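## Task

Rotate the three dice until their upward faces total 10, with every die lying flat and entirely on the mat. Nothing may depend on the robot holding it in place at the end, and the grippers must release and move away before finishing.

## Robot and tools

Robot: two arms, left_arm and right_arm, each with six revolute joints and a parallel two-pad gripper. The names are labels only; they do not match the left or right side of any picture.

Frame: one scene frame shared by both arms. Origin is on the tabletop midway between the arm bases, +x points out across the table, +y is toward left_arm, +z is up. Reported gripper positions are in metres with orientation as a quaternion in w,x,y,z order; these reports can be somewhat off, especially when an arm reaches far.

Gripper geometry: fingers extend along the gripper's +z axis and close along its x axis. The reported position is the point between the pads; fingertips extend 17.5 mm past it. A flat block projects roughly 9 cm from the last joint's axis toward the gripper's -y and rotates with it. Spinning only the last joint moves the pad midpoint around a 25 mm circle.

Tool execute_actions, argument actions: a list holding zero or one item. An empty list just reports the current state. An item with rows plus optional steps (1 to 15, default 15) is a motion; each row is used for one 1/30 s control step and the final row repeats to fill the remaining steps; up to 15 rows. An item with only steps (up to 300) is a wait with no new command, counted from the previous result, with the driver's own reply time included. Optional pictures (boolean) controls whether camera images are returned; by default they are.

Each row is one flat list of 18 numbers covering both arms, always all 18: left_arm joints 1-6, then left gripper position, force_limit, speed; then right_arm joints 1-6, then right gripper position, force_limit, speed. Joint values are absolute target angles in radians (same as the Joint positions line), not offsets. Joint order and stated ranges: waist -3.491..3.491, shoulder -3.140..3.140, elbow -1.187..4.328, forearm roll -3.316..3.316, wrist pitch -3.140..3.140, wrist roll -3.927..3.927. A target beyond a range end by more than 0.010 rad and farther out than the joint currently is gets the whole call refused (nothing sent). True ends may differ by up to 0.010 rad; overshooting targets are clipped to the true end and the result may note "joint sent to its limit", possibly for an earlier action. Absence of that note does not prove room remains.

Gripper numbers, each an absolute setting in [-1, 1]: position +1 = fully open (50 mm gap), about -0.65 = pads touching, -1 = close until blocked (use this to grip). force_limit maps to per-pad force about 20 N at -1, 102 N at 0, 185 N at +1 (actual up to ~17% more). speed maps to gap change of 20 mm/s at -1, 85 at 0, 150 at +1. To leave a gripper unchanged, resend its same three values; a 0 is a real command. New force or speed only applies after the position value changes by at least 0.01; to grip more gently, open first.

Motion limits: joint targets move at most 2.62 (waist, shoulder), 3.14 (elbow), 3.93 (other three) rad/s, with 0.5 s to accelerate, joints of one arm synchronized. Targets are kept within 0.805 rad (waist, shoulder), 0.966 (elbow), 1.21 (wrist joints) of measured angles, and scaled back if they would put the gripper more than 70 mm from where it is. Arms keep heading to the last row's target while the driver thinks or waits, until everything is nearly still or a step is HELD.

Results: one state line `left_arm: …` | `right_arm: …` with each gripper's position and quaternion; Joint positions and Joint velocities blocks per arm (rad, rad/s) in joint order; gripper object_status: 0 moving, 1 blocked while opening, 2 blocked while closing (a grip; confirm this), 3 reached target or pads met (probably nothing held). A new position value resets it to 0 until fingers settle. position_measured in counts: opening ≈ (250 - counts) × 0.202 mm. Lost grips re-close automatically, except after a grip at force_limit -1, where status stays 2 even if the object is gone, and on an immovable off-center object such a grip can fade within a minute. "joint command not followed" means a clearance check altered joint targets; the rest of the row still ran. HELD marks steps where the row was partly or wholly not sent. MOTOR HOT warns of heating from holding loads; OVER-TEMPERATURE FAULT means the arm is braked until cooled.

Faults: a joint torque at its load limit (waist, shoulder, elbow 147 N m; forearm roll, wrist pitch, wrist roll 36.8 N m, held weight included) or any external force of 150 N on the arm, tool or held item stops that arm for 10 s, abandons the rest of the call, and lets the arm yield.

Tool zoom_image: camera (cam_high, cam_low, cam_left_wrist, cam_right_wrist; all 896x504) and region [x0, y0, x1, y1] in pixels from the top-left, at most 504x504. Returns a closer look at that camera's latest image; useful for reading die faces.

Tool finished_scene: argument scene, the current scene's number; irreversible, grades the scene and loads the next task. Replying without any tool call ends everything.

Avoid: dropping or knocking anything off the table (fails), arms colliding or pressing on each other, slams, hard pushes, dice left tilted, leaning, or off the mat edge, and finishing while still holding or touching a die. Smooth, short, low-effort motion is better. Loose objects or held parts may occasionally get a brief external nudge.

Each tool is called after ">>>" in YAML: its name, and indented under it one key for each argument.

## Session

>>> execute_actions:
  actions: []

Scene clock: 0.00 s of 5700.00 s.
left_arm: end_effector_position=(+0.6681, -0.0977, +0.1206) position_measured=3 object_status=3 end_effector_quat_wxyz=(-0.502, +0.676, -0.165, +0.513) | right_arm: end_effector_position=(+0.5154, -0.4937, +0.1165) position_measured=3 object_status=3 end_effector_quat_wxyz=(+0.408, +0.422, +0.704, +0.400)
Joint positions: left_arm=[-0.932  1.195  0.908 -1.612 -1.542 -0.726] | right_arm=[-0.811  0.064 -0.504 -1.534 -0.926  2.281]
Joint velocities: left_arm=[0.    0.    0.001 0.    0.    0.   ] | right_arm=[ 0.    -0.002  0.     0.002  0.001  0.001]

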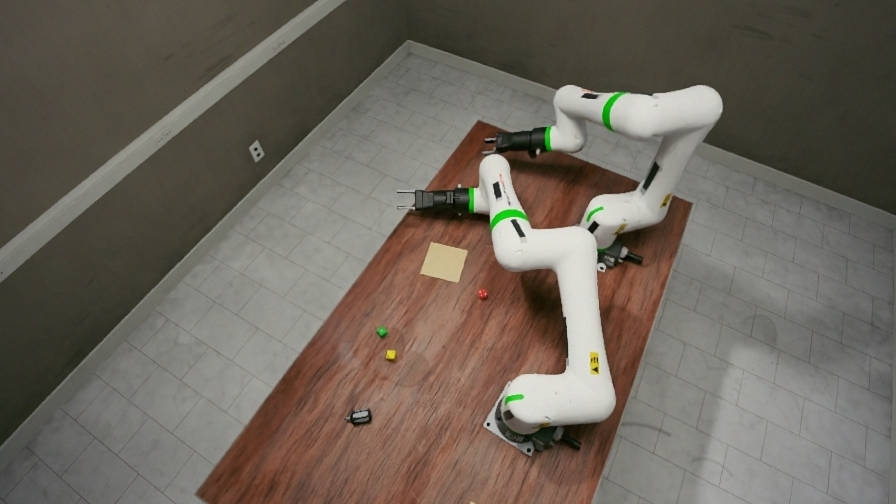

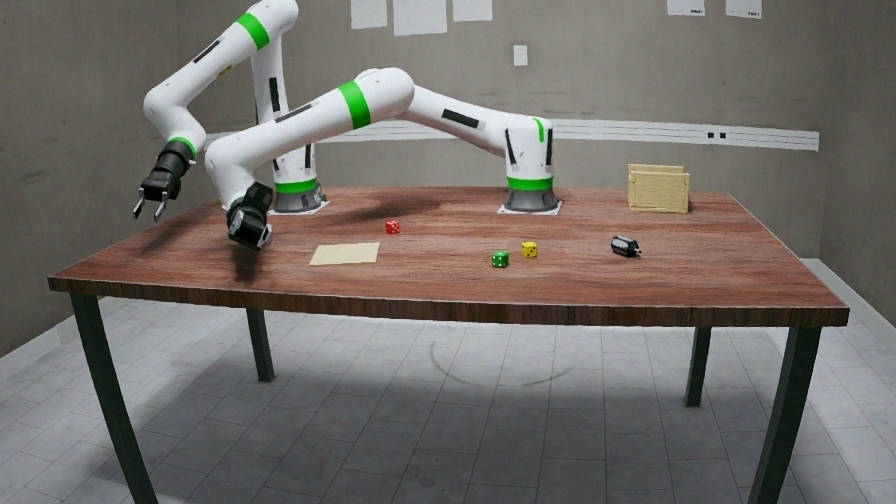

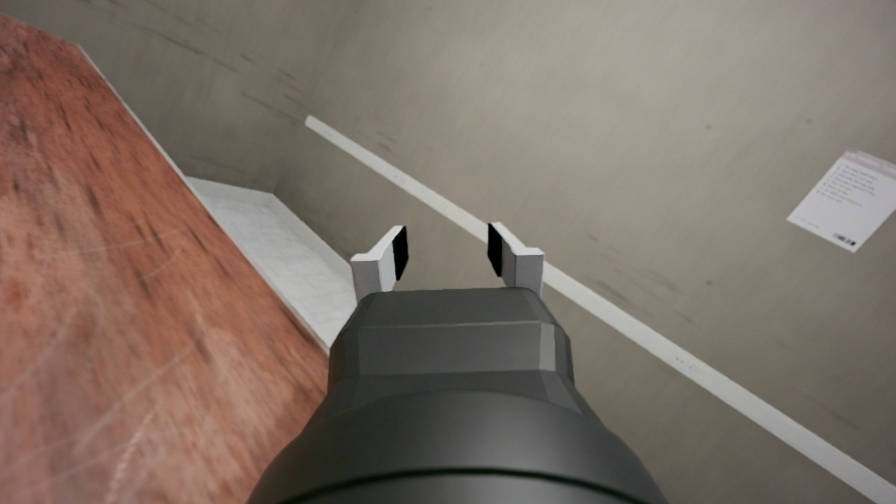

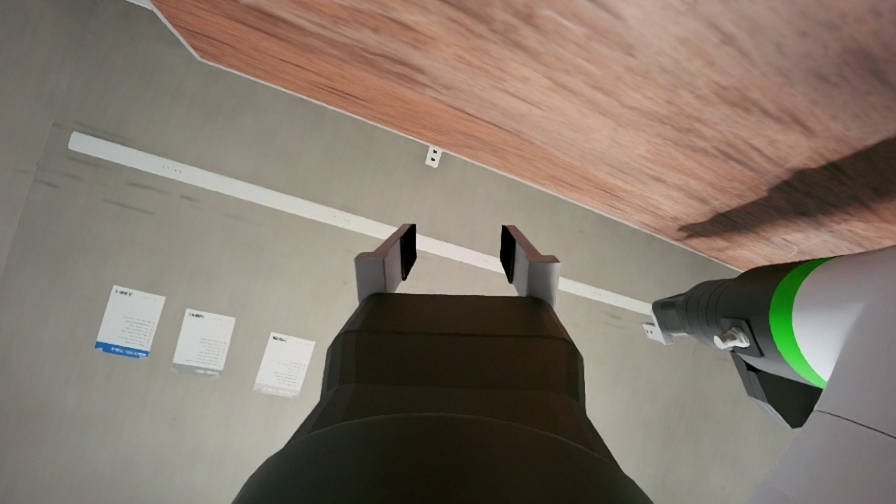

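>>> zoom_image:
  camera: "cam_high"
  region: [340,220,540,380]

>>> zoom_image:
  camera: "cam_low"
  region: [360,200,560,290]

>>> execute_actions:
  actions:
    - {"rows":[[-0.75,0.5,0.6,-1.0,-1.54,-1.0,1,-0.3,0,-0.811,0.064,-0.504,-1.534,-0.926,2.281,1,0,0]],"steps":15}
  pictures: false

>>> execute_actions:
  actions:
    - {"rows":[[-0.2,0.1,0.1,0,-1.57,-1.55,1,-0.3,0,-0.811,0.064,-0.504,-1.534,-0.926,2.281,1,0,0]],"steps":15}
  pictures: false

>>> execute_actions:
  actions:
    - {"steps":15}

Region (340, 220, 540, 380) of cam_high's 896x504 image, scaled by 2.520, with more detail than that image has; it fills the top 403 rows of this view, and the rest is white.

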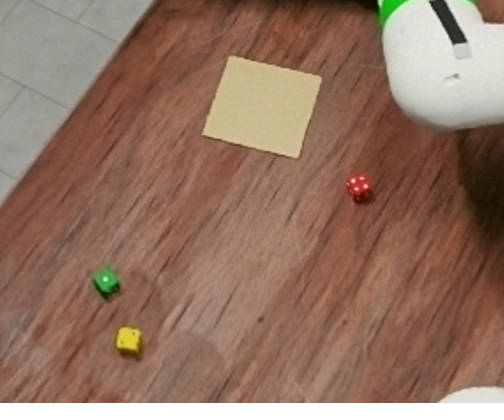

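Region (360, 200, 560, 290) of cam_low's 896x504 image, scaled by 2.520, with more detail than that image has; it fills the top 227 rows of this view, and the rest is white.

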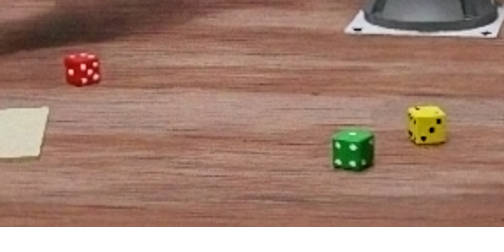

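Scene clock: 10.17 s of 5700.00 s.
left_arm: end_effector_position=(+0.6393, -0.0196, +0.2326) position_measured=3 object_status=3 end_effector_quat_wxyz=(-0.431, +0.794, -0.112, +0.414) | right_arm: end_effector_position=(+0.5154, -0.4934, +0.1165) position_measured=3 object_status=3 end_effector_quat_wxyz=(+0.408, +0.421, +0.705, +0.400)
Joint positions: left_arm=[-0.834  0.82   0.742 -1.282 -1.541 -0.874] | right_arm=[-0.811  0.064 -0.504 -1.534 -0.926  2.281]
Joint velocities: left_arm=[ 0.258 -0.984 -0.438  0.864  0.004 -0.388] | right_arm=[-0.     0.002 -0.001  0.001 -0.    -0.   ]
Steps of this call (steps 1 to 90: nothing new was sent; then 6.67 s passed at rest; steps 91 to 105: all 15 steps of this action). Readings (joint positions | what the end effector reports):
91: left_arm=[-0.932 1.195 0.908 -1.612 -1.542 -0.726] | right_arm=[-0.811 0.064 -0.504 -1.534 -0.926 2.281] | left_arm position_measured=3 object_status=3 | right_arm position_measured=3 object_status=3
92: left_arm=[-0.932 1.192 0.907 -1.609 -1.542 -0.727] | right_arm=[-0.811 0.064 -0.504 -1.534 -0.926 2.281] | left_arm position_measured=3 object_status=3 | right_arm position_measured=3 object_status=3
94: left_arm=[-0.925 1.168 0.896 -1.588 -1.542 -0.736] | right_arm=[-0.811 0.064 -0.504 -1.534 -0.926 2.281] | left_arm position_measured=3 object_status=3 | right_arm position_measured=3 object_status=3
98: left_arm=[-0.895 1.054 0.846 -1.488 -1.542 -0.781] | right_arm=[-0.811 0.064 -0.504 -1.534 -0.926 2.281] | left_arm position_measured=3 object_status=3 | right_arm position_measured=3 object_status=3
105: the state above

Scene clock: 10.67 s of 5700.00 s.
left_arm: end_effector_position=(+0.5293, +0.1200, +0.2186) position_measured=3 object_status=3 end_effector_quat_wxyz=(-0.275, +0.945, -0.115, +0.134) | right_arm: end_effector_position=(+0.5154, -0.4934, +0.1165) position_measured=3 object_status=3 end_effector_quat_wxyz=(+0.408, +0.421, +0.705, +0.400)
Joint positions: left_arm=[-0.516  0.433  0.41  -0.621 -1.555 -1.22 ] | right_arm=[-0.811  0.064 -0.504 -1.534 -0.926  2.281]
Joint velocities: left_arm=[ 0.776 -0.817 -0.761  1.519 -0.037 -0.803] | right_arm=[-0.001  0.    -0.001  0.001  0.001  0.002]
Steps of this call (steps 1 to 15: all 15 steps of this action). Readings (joint positions | what the end effector reports):
1: left_arm=[-0.825 0.787 0.727 -1.252 -1.541 -0.887] | right_arm=[-0.811 0.064 -0.504 -1.534 -0.926 2.281] | left_arm position_measured=3 object_status=3 | right_arm position_measured=3 object_status=3
2: left_arm=[-0.815 0.756 0.711 -1.219 -1.541 -0.902] | right_arm=[-0.811 0.064 -0.504 -1.534 -0.926 2.281] | left_arm position_measured=3 object_status=3 | right_arm position_measured=3 object_status=3
4: left_arm=[-0.781 0.709 0.668 -1.137 -1.542 -0.945] | right_arm=[-0.811 0.064 -0.504 -1.534 -0.926 2.281] | left_arm position_measured=3 object_status=3 | right_arm position_measured=3 object_status=3
8: left_arm=[-0.689 0.616 0.580 -0.962 -1.546 -1.039] | right_arm=[-0.811 0.064 -0.504 -1.534 -0.926 2.281] | left_arm position_measured=3 object_status=3 | right_arm position_measured=3 object_status=3
15: the state above

Scene clock: 11.17 s of 5700.00 s.
left_arm: end_effector_position=(+0.4046, +0.1323, +0.2649) position_measured=3 object_status=3 end_effector_quat_wxyz=(-0.000, +0.993, -0.121, +0.000) | right_arm: end_effector_position=(+0.5154, -0.4934, +0.1165) position_measured=3 object_status=3 end_effector_quat_wxyz=(+0.408, +0.421, +0.705, +0.400)
Joint positions: left_arm=[-0.201  0.1    0.1   -0.001 -1.57  -1.549] | right_arm=[-0.811  0.064 -0.504 -1.534 -0.926  2.281]
Joint velocities: left_arm=[ 0.018 -0.017 -0.018  0.036 -0.001 -0.019] | right_arm=[ 0.002  0.001  0.     0.002 -0.    -0.001]
Steps of this call (steps 1 to 15: the robot went on to your last target). Readings (joint positions | what the end effector reports):
1: left_arm=[-0.489 0.405 0.384 -0.569 -1.556 -1.248] | right_arm=[-0.811 0.064 -0.504 -1.534 -0.926 2.281] | left_arm position_measured=3 object_status=3 | right_arm position_measured=3 object_status=3
2: left_arm=[-0.462 0.377 0.358 -0.516 -1.557 -1.276] | right_arm=[-0.811 0.064 -0.504 -1.534 -0.926 2.281] | left_arm position_measured=3 object_status=3 | right_arm position_measured=3 object_status=3
4: left_arm=[-0.408 0.320 0.305 -0.410 -1.560 -1.332] | right_arm=[-0.811 0.064 -0.504 -1.534 -0.926 2.281] | left_arm position_measured=3 object_status=3 | right_arm position_measured=3 object_status=3
8: left_arm=[-0.299 0.204 0.197 -0.194 -1.565 -1.447] | right_arm=[-0.811 0.064 -0.504 -1.534 -0.926 2.281] | left_arm position_measured=3 object_status=3 | right_arm position_measured=3 object_status=3
15: the state above

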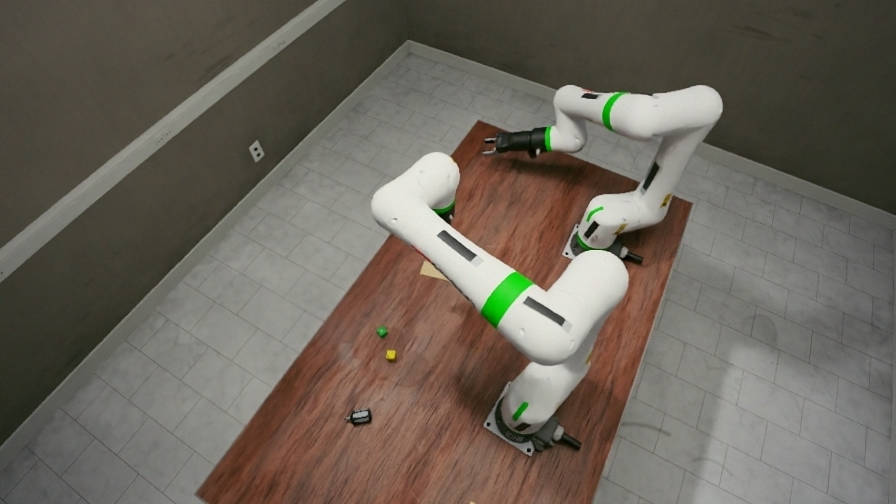

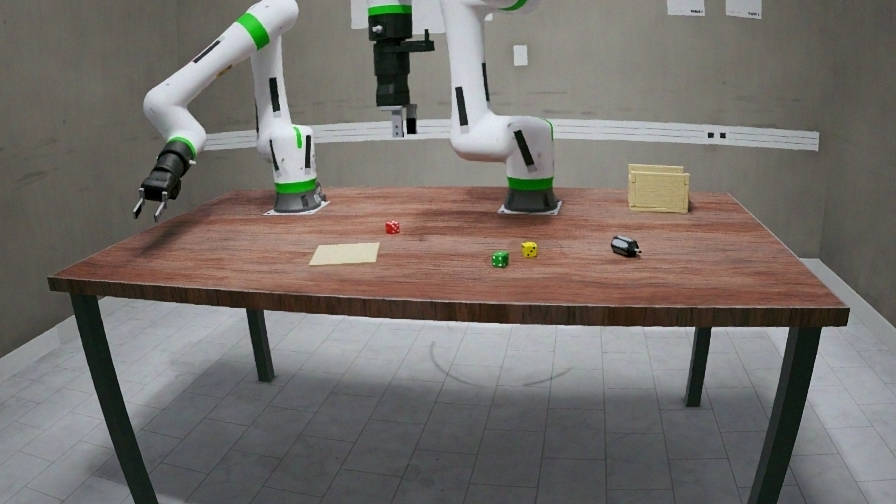

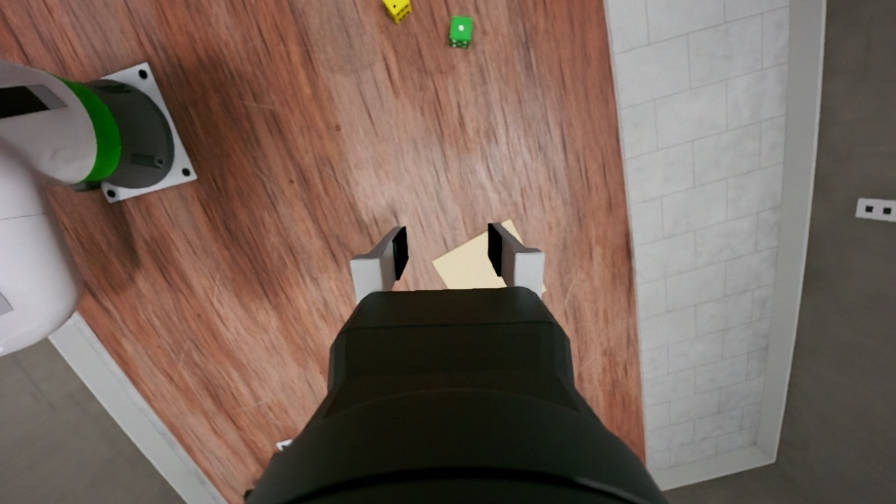

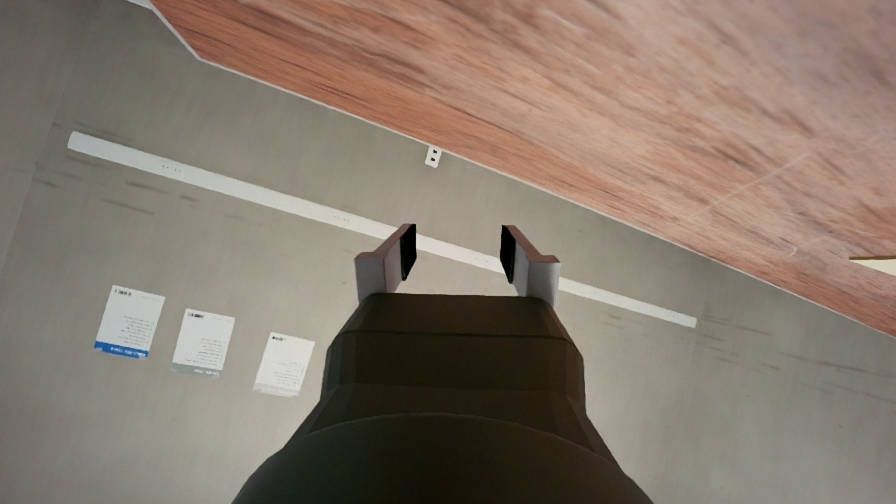

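>>> zoom_image:
  camera: "cam_left_wrist"
  region: [360,0,500,70]

>>> zoom_image:
  camera: "cam_high"
  region: [460,275,510,315]

>>> zoom_image:
  camera: "cam_low"
  region: [370,210,420,245]

>>> zoom_image:
  camera: "cam_low"
  region: [480,230,550,275]

Region (360, 0, 500, 70) of cam_left_wrist's 896x504 image, scaled by 3.600, with more detail than that image has.

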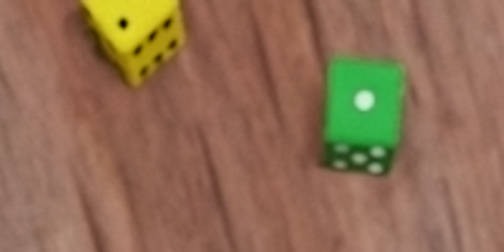

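Region (460, 275, 510, 315) of cam_high's 896x504 image, scaled by 10.080, with more detail than that image has; it fills the top 403 rows of this view, and the rest is white.

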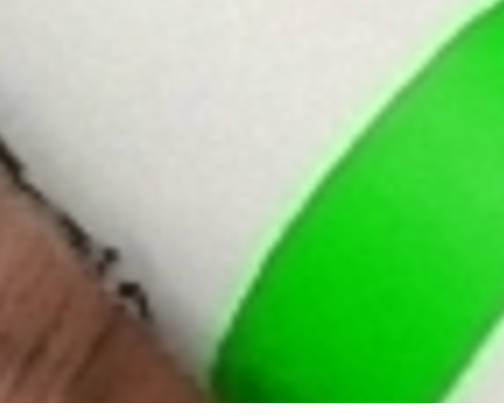

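Region (370, 210, 420, 245) of cam_low's 896x504 image, scaled by 10.080, with more detail than that image has; it fills the top 353 rows of this view, and the rest is white.

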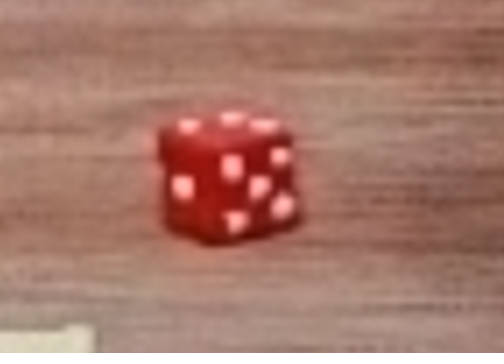

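Region (480, 230, 550, 275) of cam_low's 896x504 image, scaled by 7.200, with more detail than that image has; it fills the top 324 rows of this view, and the rest is white.

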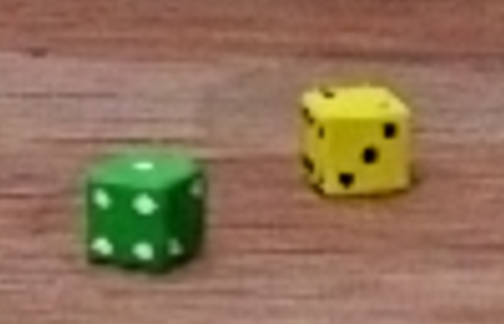

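>>> execute_actions:
  actions:
    - {"rows":[[-0.45,0.1,0.1,0,-1.57,-1.55,1,-0.3,0,-0.811,0.064,-0.504,-1.534,-0.926,2.281,1,0,0]],"steps":15}

>>> zoom_image:
  camera: "cam_left_wrist"
  region: [300,60,620,240]

Scene clock: 30.80 s of 5700.00 s.
left_arm: end_effector_position=(+0.3359, +0.0339, +0.2650) position_measured=3 object_status=3 end_effector_quat_wxyz=(+0.000, +0.970, -0.244, +0.000) | right_arm: end_effector_position=(+0.5154, -0.4934, +0.1165) position_measured=3 object_status=3 end_effector_quat_wxyz=(+0.408, +0.421, +0.705, +0.400)
Joint positions: left_arm=[-0.449  0.1    0.1    0.    -1.57  -1.55 ] | right_arm=[-0.811  0.064 -0.504 -1.534 -0.926  2.281]
Joint velocities: left_arm=[-0.021 -0.    -0.001 -0.001  0.001 -0.001] | right_arm=[-0.     0.001 -0.001  0.     0.    -0.   ]
Steps of this call (steps 1 to 15: the robot went on to your last target; steps 16 to 90: nothing new was sent; then 16.13 s passed at rest; steps 91 to 105: all 15 steps of this action). Readings (joint positions | what the end effector reports):
91: left_arm=[-0.200 0.100 0.100 0.000 -1.570 -1.550] | right_arm=[-0.811 0.064 -0.504 -1.534 -0.926 2.281] | left_arm position_measured=3 object_status=3 | right_arm position_measured=3 object_status=3
92: left_arm=[-0.203 0.100 0.100 0.000 -1.570 -1.550] | right_arm=[-0.811 0.064 -0.504 -1.534 -0.926 2.281] | left_arm position_measured=3 object_status=3 | right_arm position_measured=3 object_status=3
94: left_arm=[-0.227 0.100 0.100 0.000 -1.570 -1.550] | right_arm=[-0.811 0.064 -0.504 -1.534 -0.926 2.281] | left_arm position_measured=3 object_status=3 | right_arm position_measured=3 object_status=3
98: left_arm=[-0.333 0.100 0.100 0.000 -1.570 -1.550] | right_arm=[-0.811 0.064 -0.504 -1.534 -0.926 2.281] | left_arm position_measured=3 object_status=3 | right_arm position_measured=3 object_status=3
105: the state above

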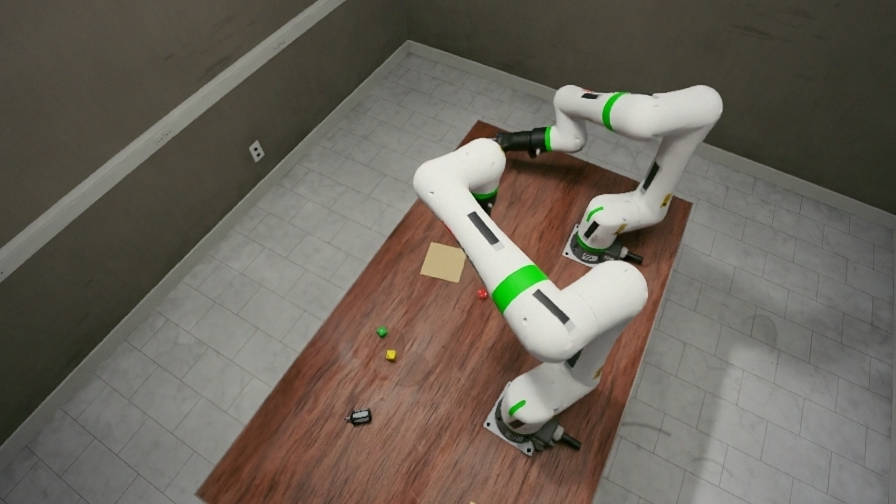

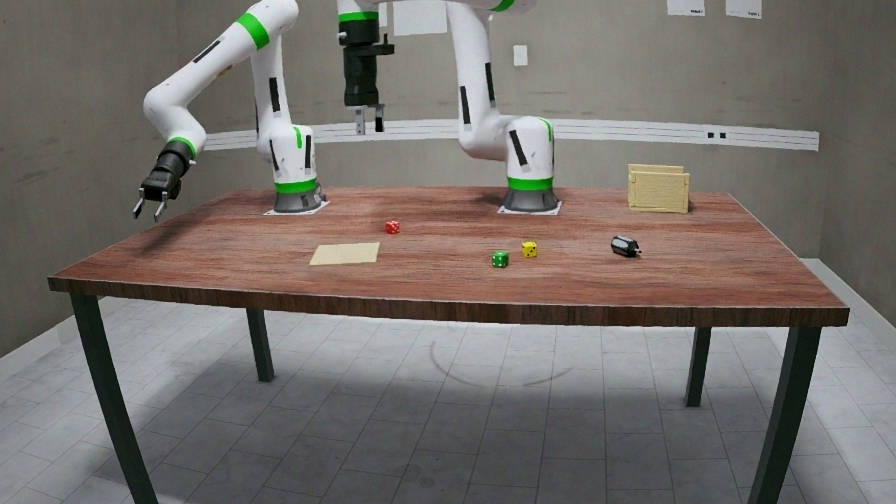

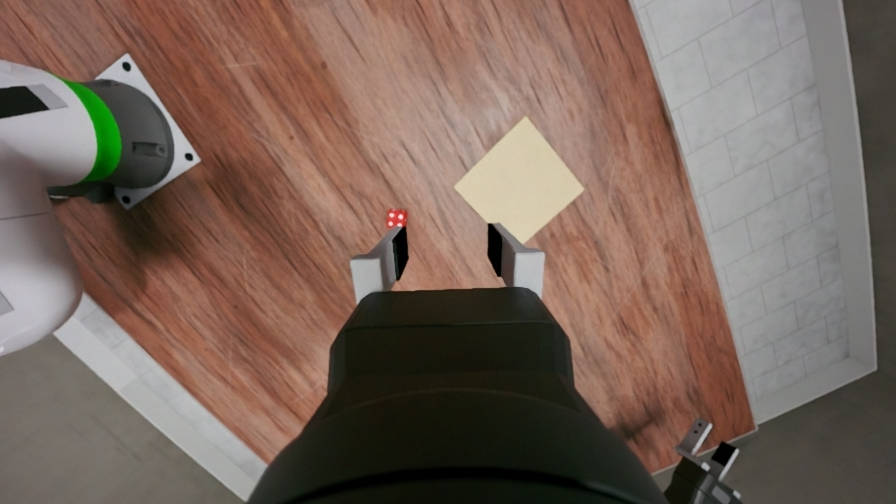

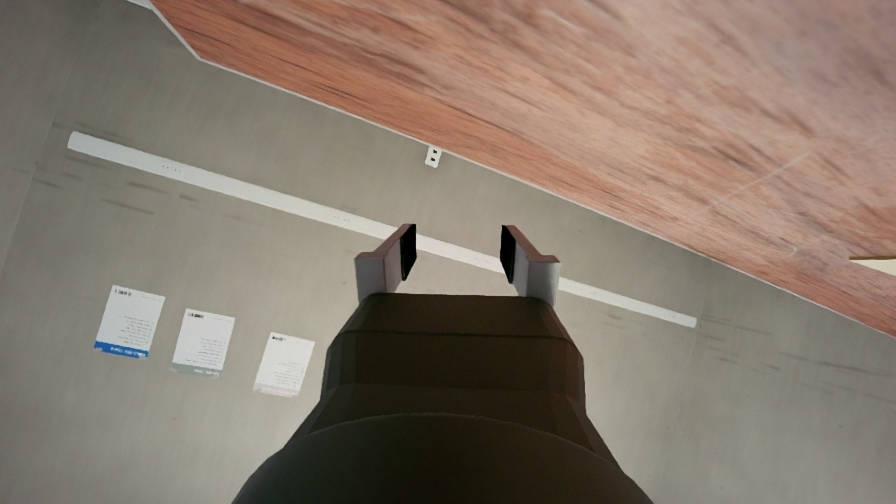

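Region (300, 60, 620, 240) of cam_left_wrist's 896x504 image, scaled by 1.575, with more detail than that image has; it fills the top 284 rows of this view, and the rest is white.

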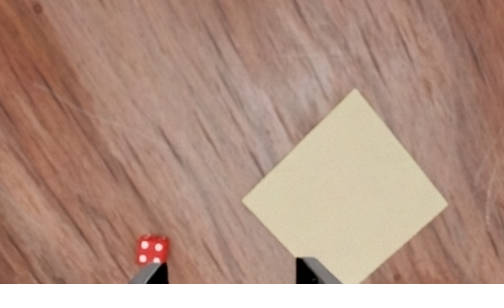

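>>> execute_actions:
  actions:
    - {"rows":[[-0.469,0.048,-0.38,0,-1.143,-1.531,1,-0.3,0,-0.811,0.064,-0.504,-1.534,-0.926,2.281,1,0,0]],"steps":15}
  pictures: false

>>> execute_actions:
  actions:
    - {"steps":8}

Scene clock: 44.00 s of 5700.00 s.
left_arm: end_effector_position=(+0.2921, +0.0507, +0.1177) position_measured=3 object_status=3 end_effector_quat_wxyz=(-0.000, +0.970, -0.244, -0.000) | right_arm: end_effector_position=(+0.5154, -0.4934, +0.1165) position_measured=3 object_status=3 end_effector_quat_wxyz=(+0.408, +0.421, +0.705, +0.400)
Joint positions: left_arm=[-0.466  0.057 -0.296 -0.    -1.218 -1.534] | right_arm=[-0.811  0.064 -0.504 -1.534 -0.926  2.281]
Joint velocities: left_arm=[-0.036 -0.097 -0.905  0.     0.796  0.036] | right_arm=[-0.     0.001  0.     0.002 -0.     0.001]
Steps of this call (steps 1 to 15: the robot went on to your last target; steps 16 to 90: nothing new was sent; then 9.70 s passed at rest; steps 91 to 105: all 15 steps of this action). Readings (joint positions | what the end effector reports):
91: left_arm=[-0.450 0.100 0.100 -0.000 -1.570 -1.550] | right_arm=[-0.811 0.064 -0.504 -1.534 -0.926 2.281] | left_arm position_measured=3 object_status=3 | right_arm position_measured=3 object_status=3
92: left_arm=[-0.450 0.100 0.096 -0.000 -1.566 -1.550] | right_arm=[-0.811 0.064 -0.504 -1.534 -0.926 2.281] | left_arm position_measured=3 object_status=3 | right_arm position_measured=3 object_status=3
94: left_arm=[-0.451 0.097 0.067 -0.000 -1.541 -1.549] | right_arm=[-0.811 0.064 -0.504 -1.534 -0.926 2.281] | left_arm position_measured=3 object_status=3 | right_arm position_measured=3 object_status=3
98: left_arm=[-0.456 0.083 -0.061 -0.000 -1.427 -1.544] | right_arm=[-0.811 0.064 -0.504 -1.534 -0.926 2.281] | left_arm position_measured=3 object_status=3 | right_arm position_measured=3 object_status=3
105: the state above

Scene clock: 44.27 s of 5700.00 s.
left_arm: end_effector_position=(+0.2773, +0.0578, +0.0882) position_measured=3 object_status=3 end_effector_quat_wxyz=(-0.000, +0.970, -0.244, +0.000) | right_arm: end_effector_position=(+0.5154, -0.4934, +0.1165) position_measured=3 object_status=3 end_effector_quat_wxyz=(+0.408, +0.421, +0.705, +0.400)
Joint positions: left_arm=[-0.469  0.048 -0.38  -0.    -1.143 -1.531] | right_arm=[-0.811  0.064 -0.504 -1.534 -0.926  2.281]
Joint velocities: left_arm=[-0.     0.    -0.002  0.001  0.001  0.   ] | right_arm=[-0.002  0.001  0.    -0.002  0.     0.001]
Steps of this call (steps 1 to 8: the robot went on to your last target). Readings (joint positions | what the end effector reports):
1: left_arm=[-0.467 0.054 -0.324 -0.000 -1.193 -1.533] | right_arm=[-0.811 0.064 -0.504 -1.534 -0.926 2.281] | left_arm position_measured=3 object_status=3 | right_arm position_measured=3 object_status=3
2: left_arm=[-0.468 0.052 -0.347 -0.000 -1.173 -1.532] | right_arm=[-0.811 0.064 -0.504 -1.534 -0.926 2.281] | left_arm position_measured=3 object_status=3 | right_arm position_measured=3 object_status=3
4: left_arm=[-0.469 0.049 -0.375 -0.000 -1.148 -1.531] | right_arm=[-0.811 0.064 -0.504 -1.534 -0.926 2.281] | left_arm position_measured=3 object_status=3 | right_arm position_measured=3 object_status=3
8: the state above

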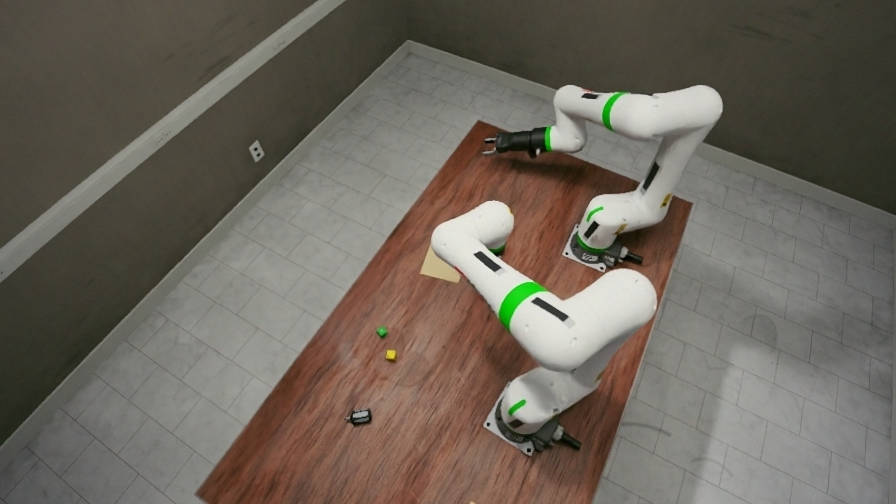

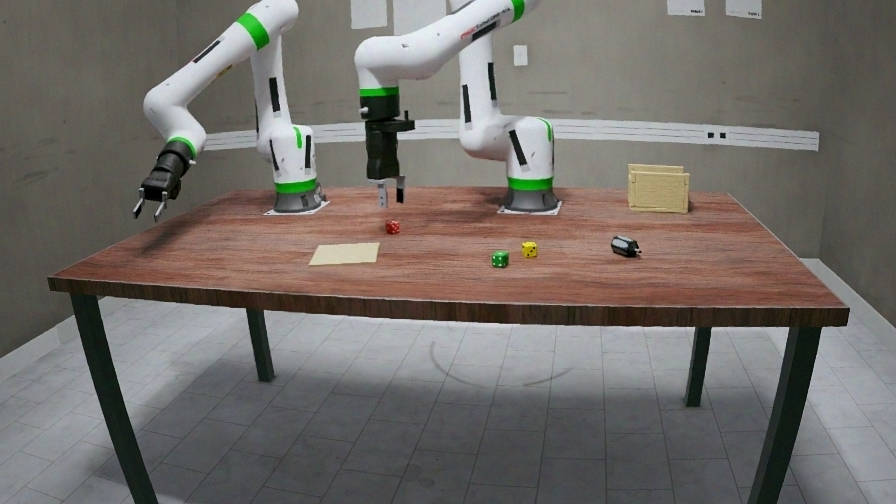

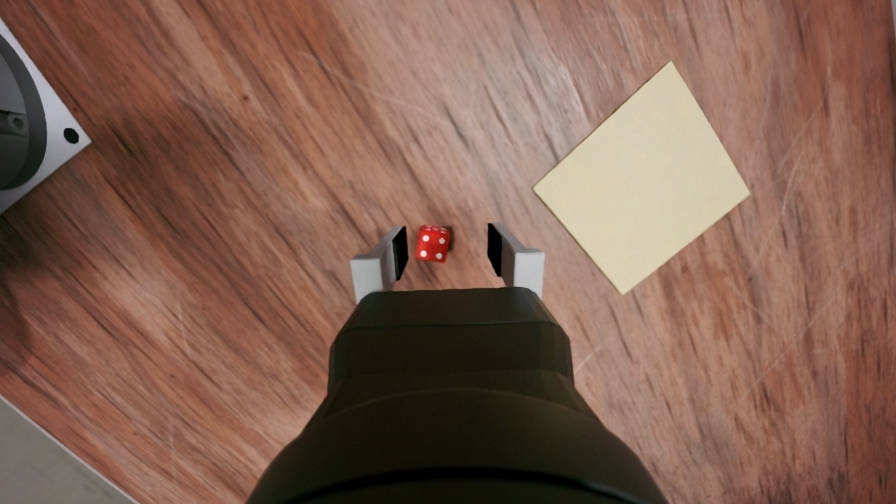

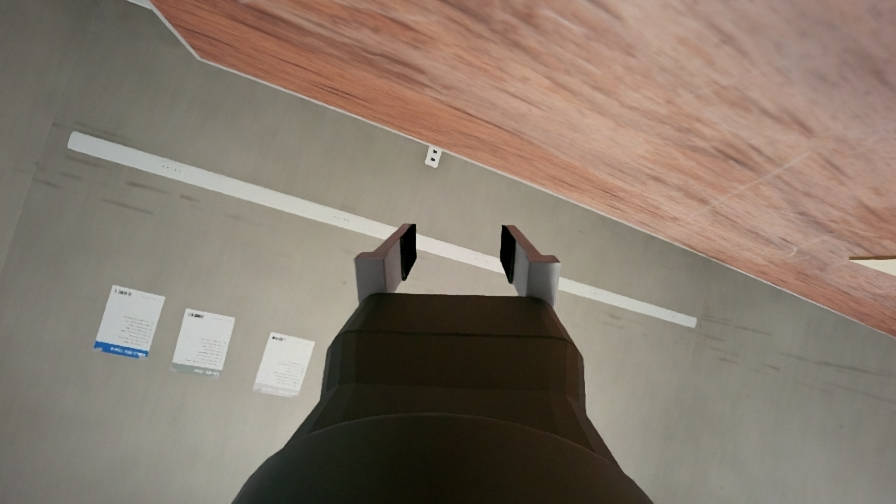

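>>> execute_actions:
  actions:
    - {"rows":[[-0.486,0.04,-0.40,0,-1.13,-1.684,1,-0.3,0,-0.811,0.064,-0.504,-1.534,-0.926,2.281,1,0,0],[-0.486,0.04,-0.40,0,-1.13,-1.684,1,-0.3,0,-0.811,0.064,-0.504,-1.534,-0.926,2.281,1,0,0],[-0.486,0.04,-0.40,0,-1.13,-1.684,1,-0.3,0,-0.811,0.064,-0.504,-1.534,-0.926,2.281,1,0,0],[-0.486,0.04,-0.40,0,-1.13,-1.684,1,-0.3,0,-0.811,0.064,-0.504,-1.534,-0.926,2.281,1,0,0],[-0.486,0.12,-0.483,0,-0.968,-1.684,1,-0.3,0,-0.811,0.064,-0.504,-1.534,-0.926,2.281,1,0,0]],"steps":15}
  pictures: false

>>> execute_actions:
  actions:
    - {"steps":8}

Scene clock: 63.87 s of 5700.00 s.
left_arm: end_effector_position=(+0.2687, +0.0547, +0.0203) position_measured=3 object_status=3 end_effector_quat_wxyz=(+0.000, +0.946, -0.326, -0.000) | right_arm: end_effector_position=(+0.5154, -0.4934, +0.1165) position_measured=3 object_status=3 end_effector_quat_wxyz=(+0.408, +0.421, +0.705, +0.400)
Joint positions: left_arm=[-0.486  0.12  -0.483  0.    -0.968 -1.684] | right_arm=[-0.811  0.064 -0.504 -1.534 -0.926  2.281]
Joint velocities: left_arm=[-0.001 -0.     0.    -0.001  0.006 -0.   ] | right_arm=[-0.001 -0.     0.     0.001  0.    -0.   ]
Steps of this call (steps 1 to 30: the robot went on to your last target; steps 31 to 90: nothing new was sent; then 16.10 s passed at rest; steps 91 to 105: all 15 steps of this action). Readings (joint positions | what the end effector reports):
91: left_arm=[-0.469 0.048 -0.380 0.000 -1.143 -1.531] | right_arm=[-0.811 0.064 -0.504 -1.534 -0.926 2.281] | left_arm position_measured=3 object_status=3 | right_arm position_measured=3 object_status=3
92: left_arm=[-0.470 0.048 -0.381 0.000 -1.143 -1.536] | right_arm=[-0.811 0.064 -0.504 -1.534 -0.926 2.281] | left_arm position_measured=3 object_status=3 | right_arm position_measured=3 object_status=3
94: left_arm=[-0.474 0.046 -0.385 0.000 -1.139 -1.572] | right_arm=[-0.811 0.064 -0.504 -1.534 -0.926 2.281] | left_arm position_measured=3 object_status=3 | right_arm position_measured=3 object_status=3
98: left_arm=[-0.485 0.057 -0.422 0.000 -1.095 -1.673] | right_arm=[-0.811 0.064 -0.504 -1.534 -0.926 2.281] | left_arm position_measured=3 object_status=3 | right_arm position_measured=3 object_status=3
105: the state above

Scene clock: 64.13 s of 5700.00 s.
left_arm: end_effector_position=(+0.2688, +0.0547, +0.0203) position_measured=3 object_status=3 end_effector_quat_wxyz=(-0.000, +0.945, -0.326, -0.000) | right_arm: end_effector_position=(+0.5154, -0.4934, +0.1165) position_measured=3 object_status=3 end_effector_quat_wxyz=(+0.408, +0.421, +0.705, +0.400)
Joint positions: left_arm=[-0.486  0.12  -0.483  0.    -0.968 -1.684] | right_arm=[-0.811  0.064 -0.504 -1.534 -0.926  2.281]
Joint velocities: left_arm=[ 0.     0.    -0.002 -0.     0.001 -0.   ] | right_arm=[-0.    -0.    -0.    -0.    -0.     0.003]
Steps of this call (steps 1 to 8: the robot went on to your last target). Readings (joint positions | what the end effector reports):
1: left_arm=[-0.486 0.120 -0.483 0.000 -0.968 -1.684] | right_arm=[-0.811 0.064 -0.504 -1.534 -0.926 2.281] | left_arm position_measured=3 object_status=3 | right_arm position_measured=3 object_status=3
2: left_arm=[-0.486 0.120 -0.483 0.000 -0.968 -1.684] | right_arm=[-0.811 0.064 -0.504 -1.534 -0.926 2.281] | left_arm position_measured=3 object_status=3 | right_arm position_measured=3 object_status=3
4: left_arm=[-0.486 0.120 -0.483 0.000 -0.968 -1.684] | right_arm=[-0.811 0.064 -0.504 -1.534 -0.926 2.281] | left_arm position_measured=3 object_status=3 | right_arm position_measured=3 object_status=3
8: the state above

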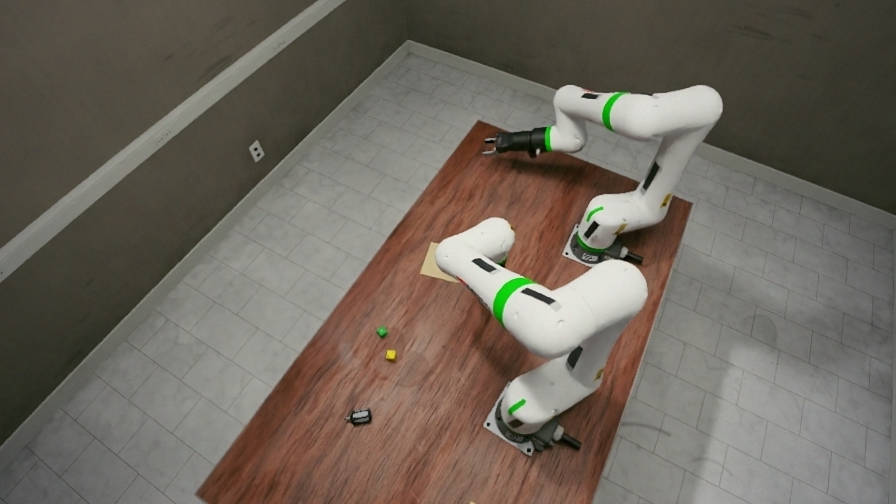

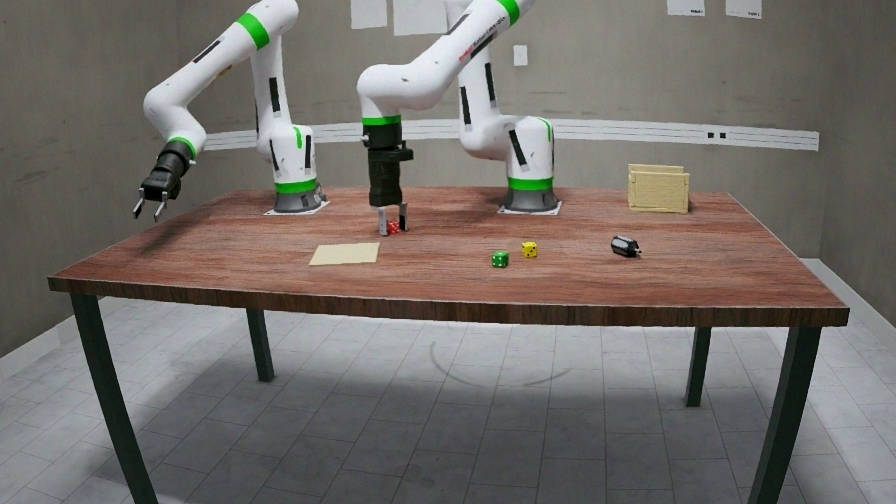

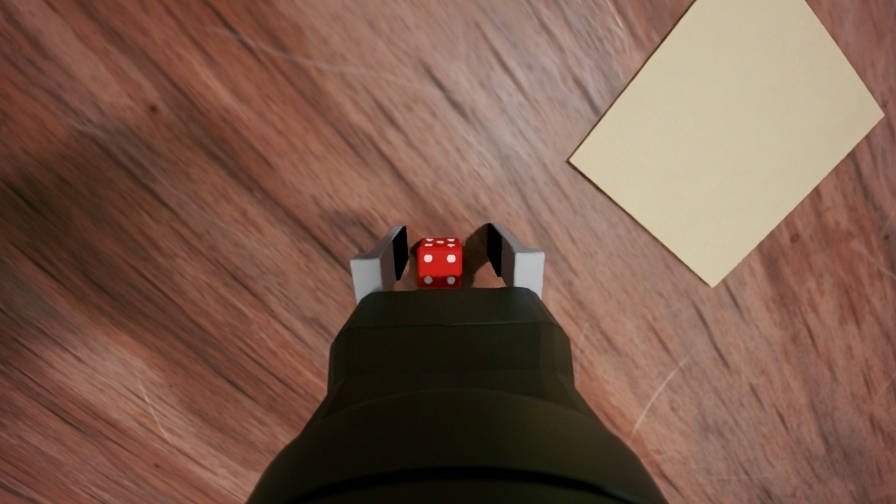

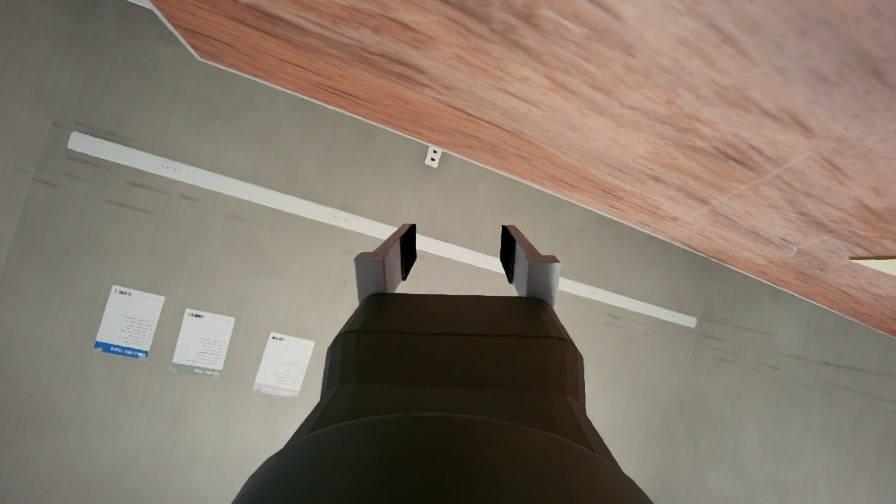

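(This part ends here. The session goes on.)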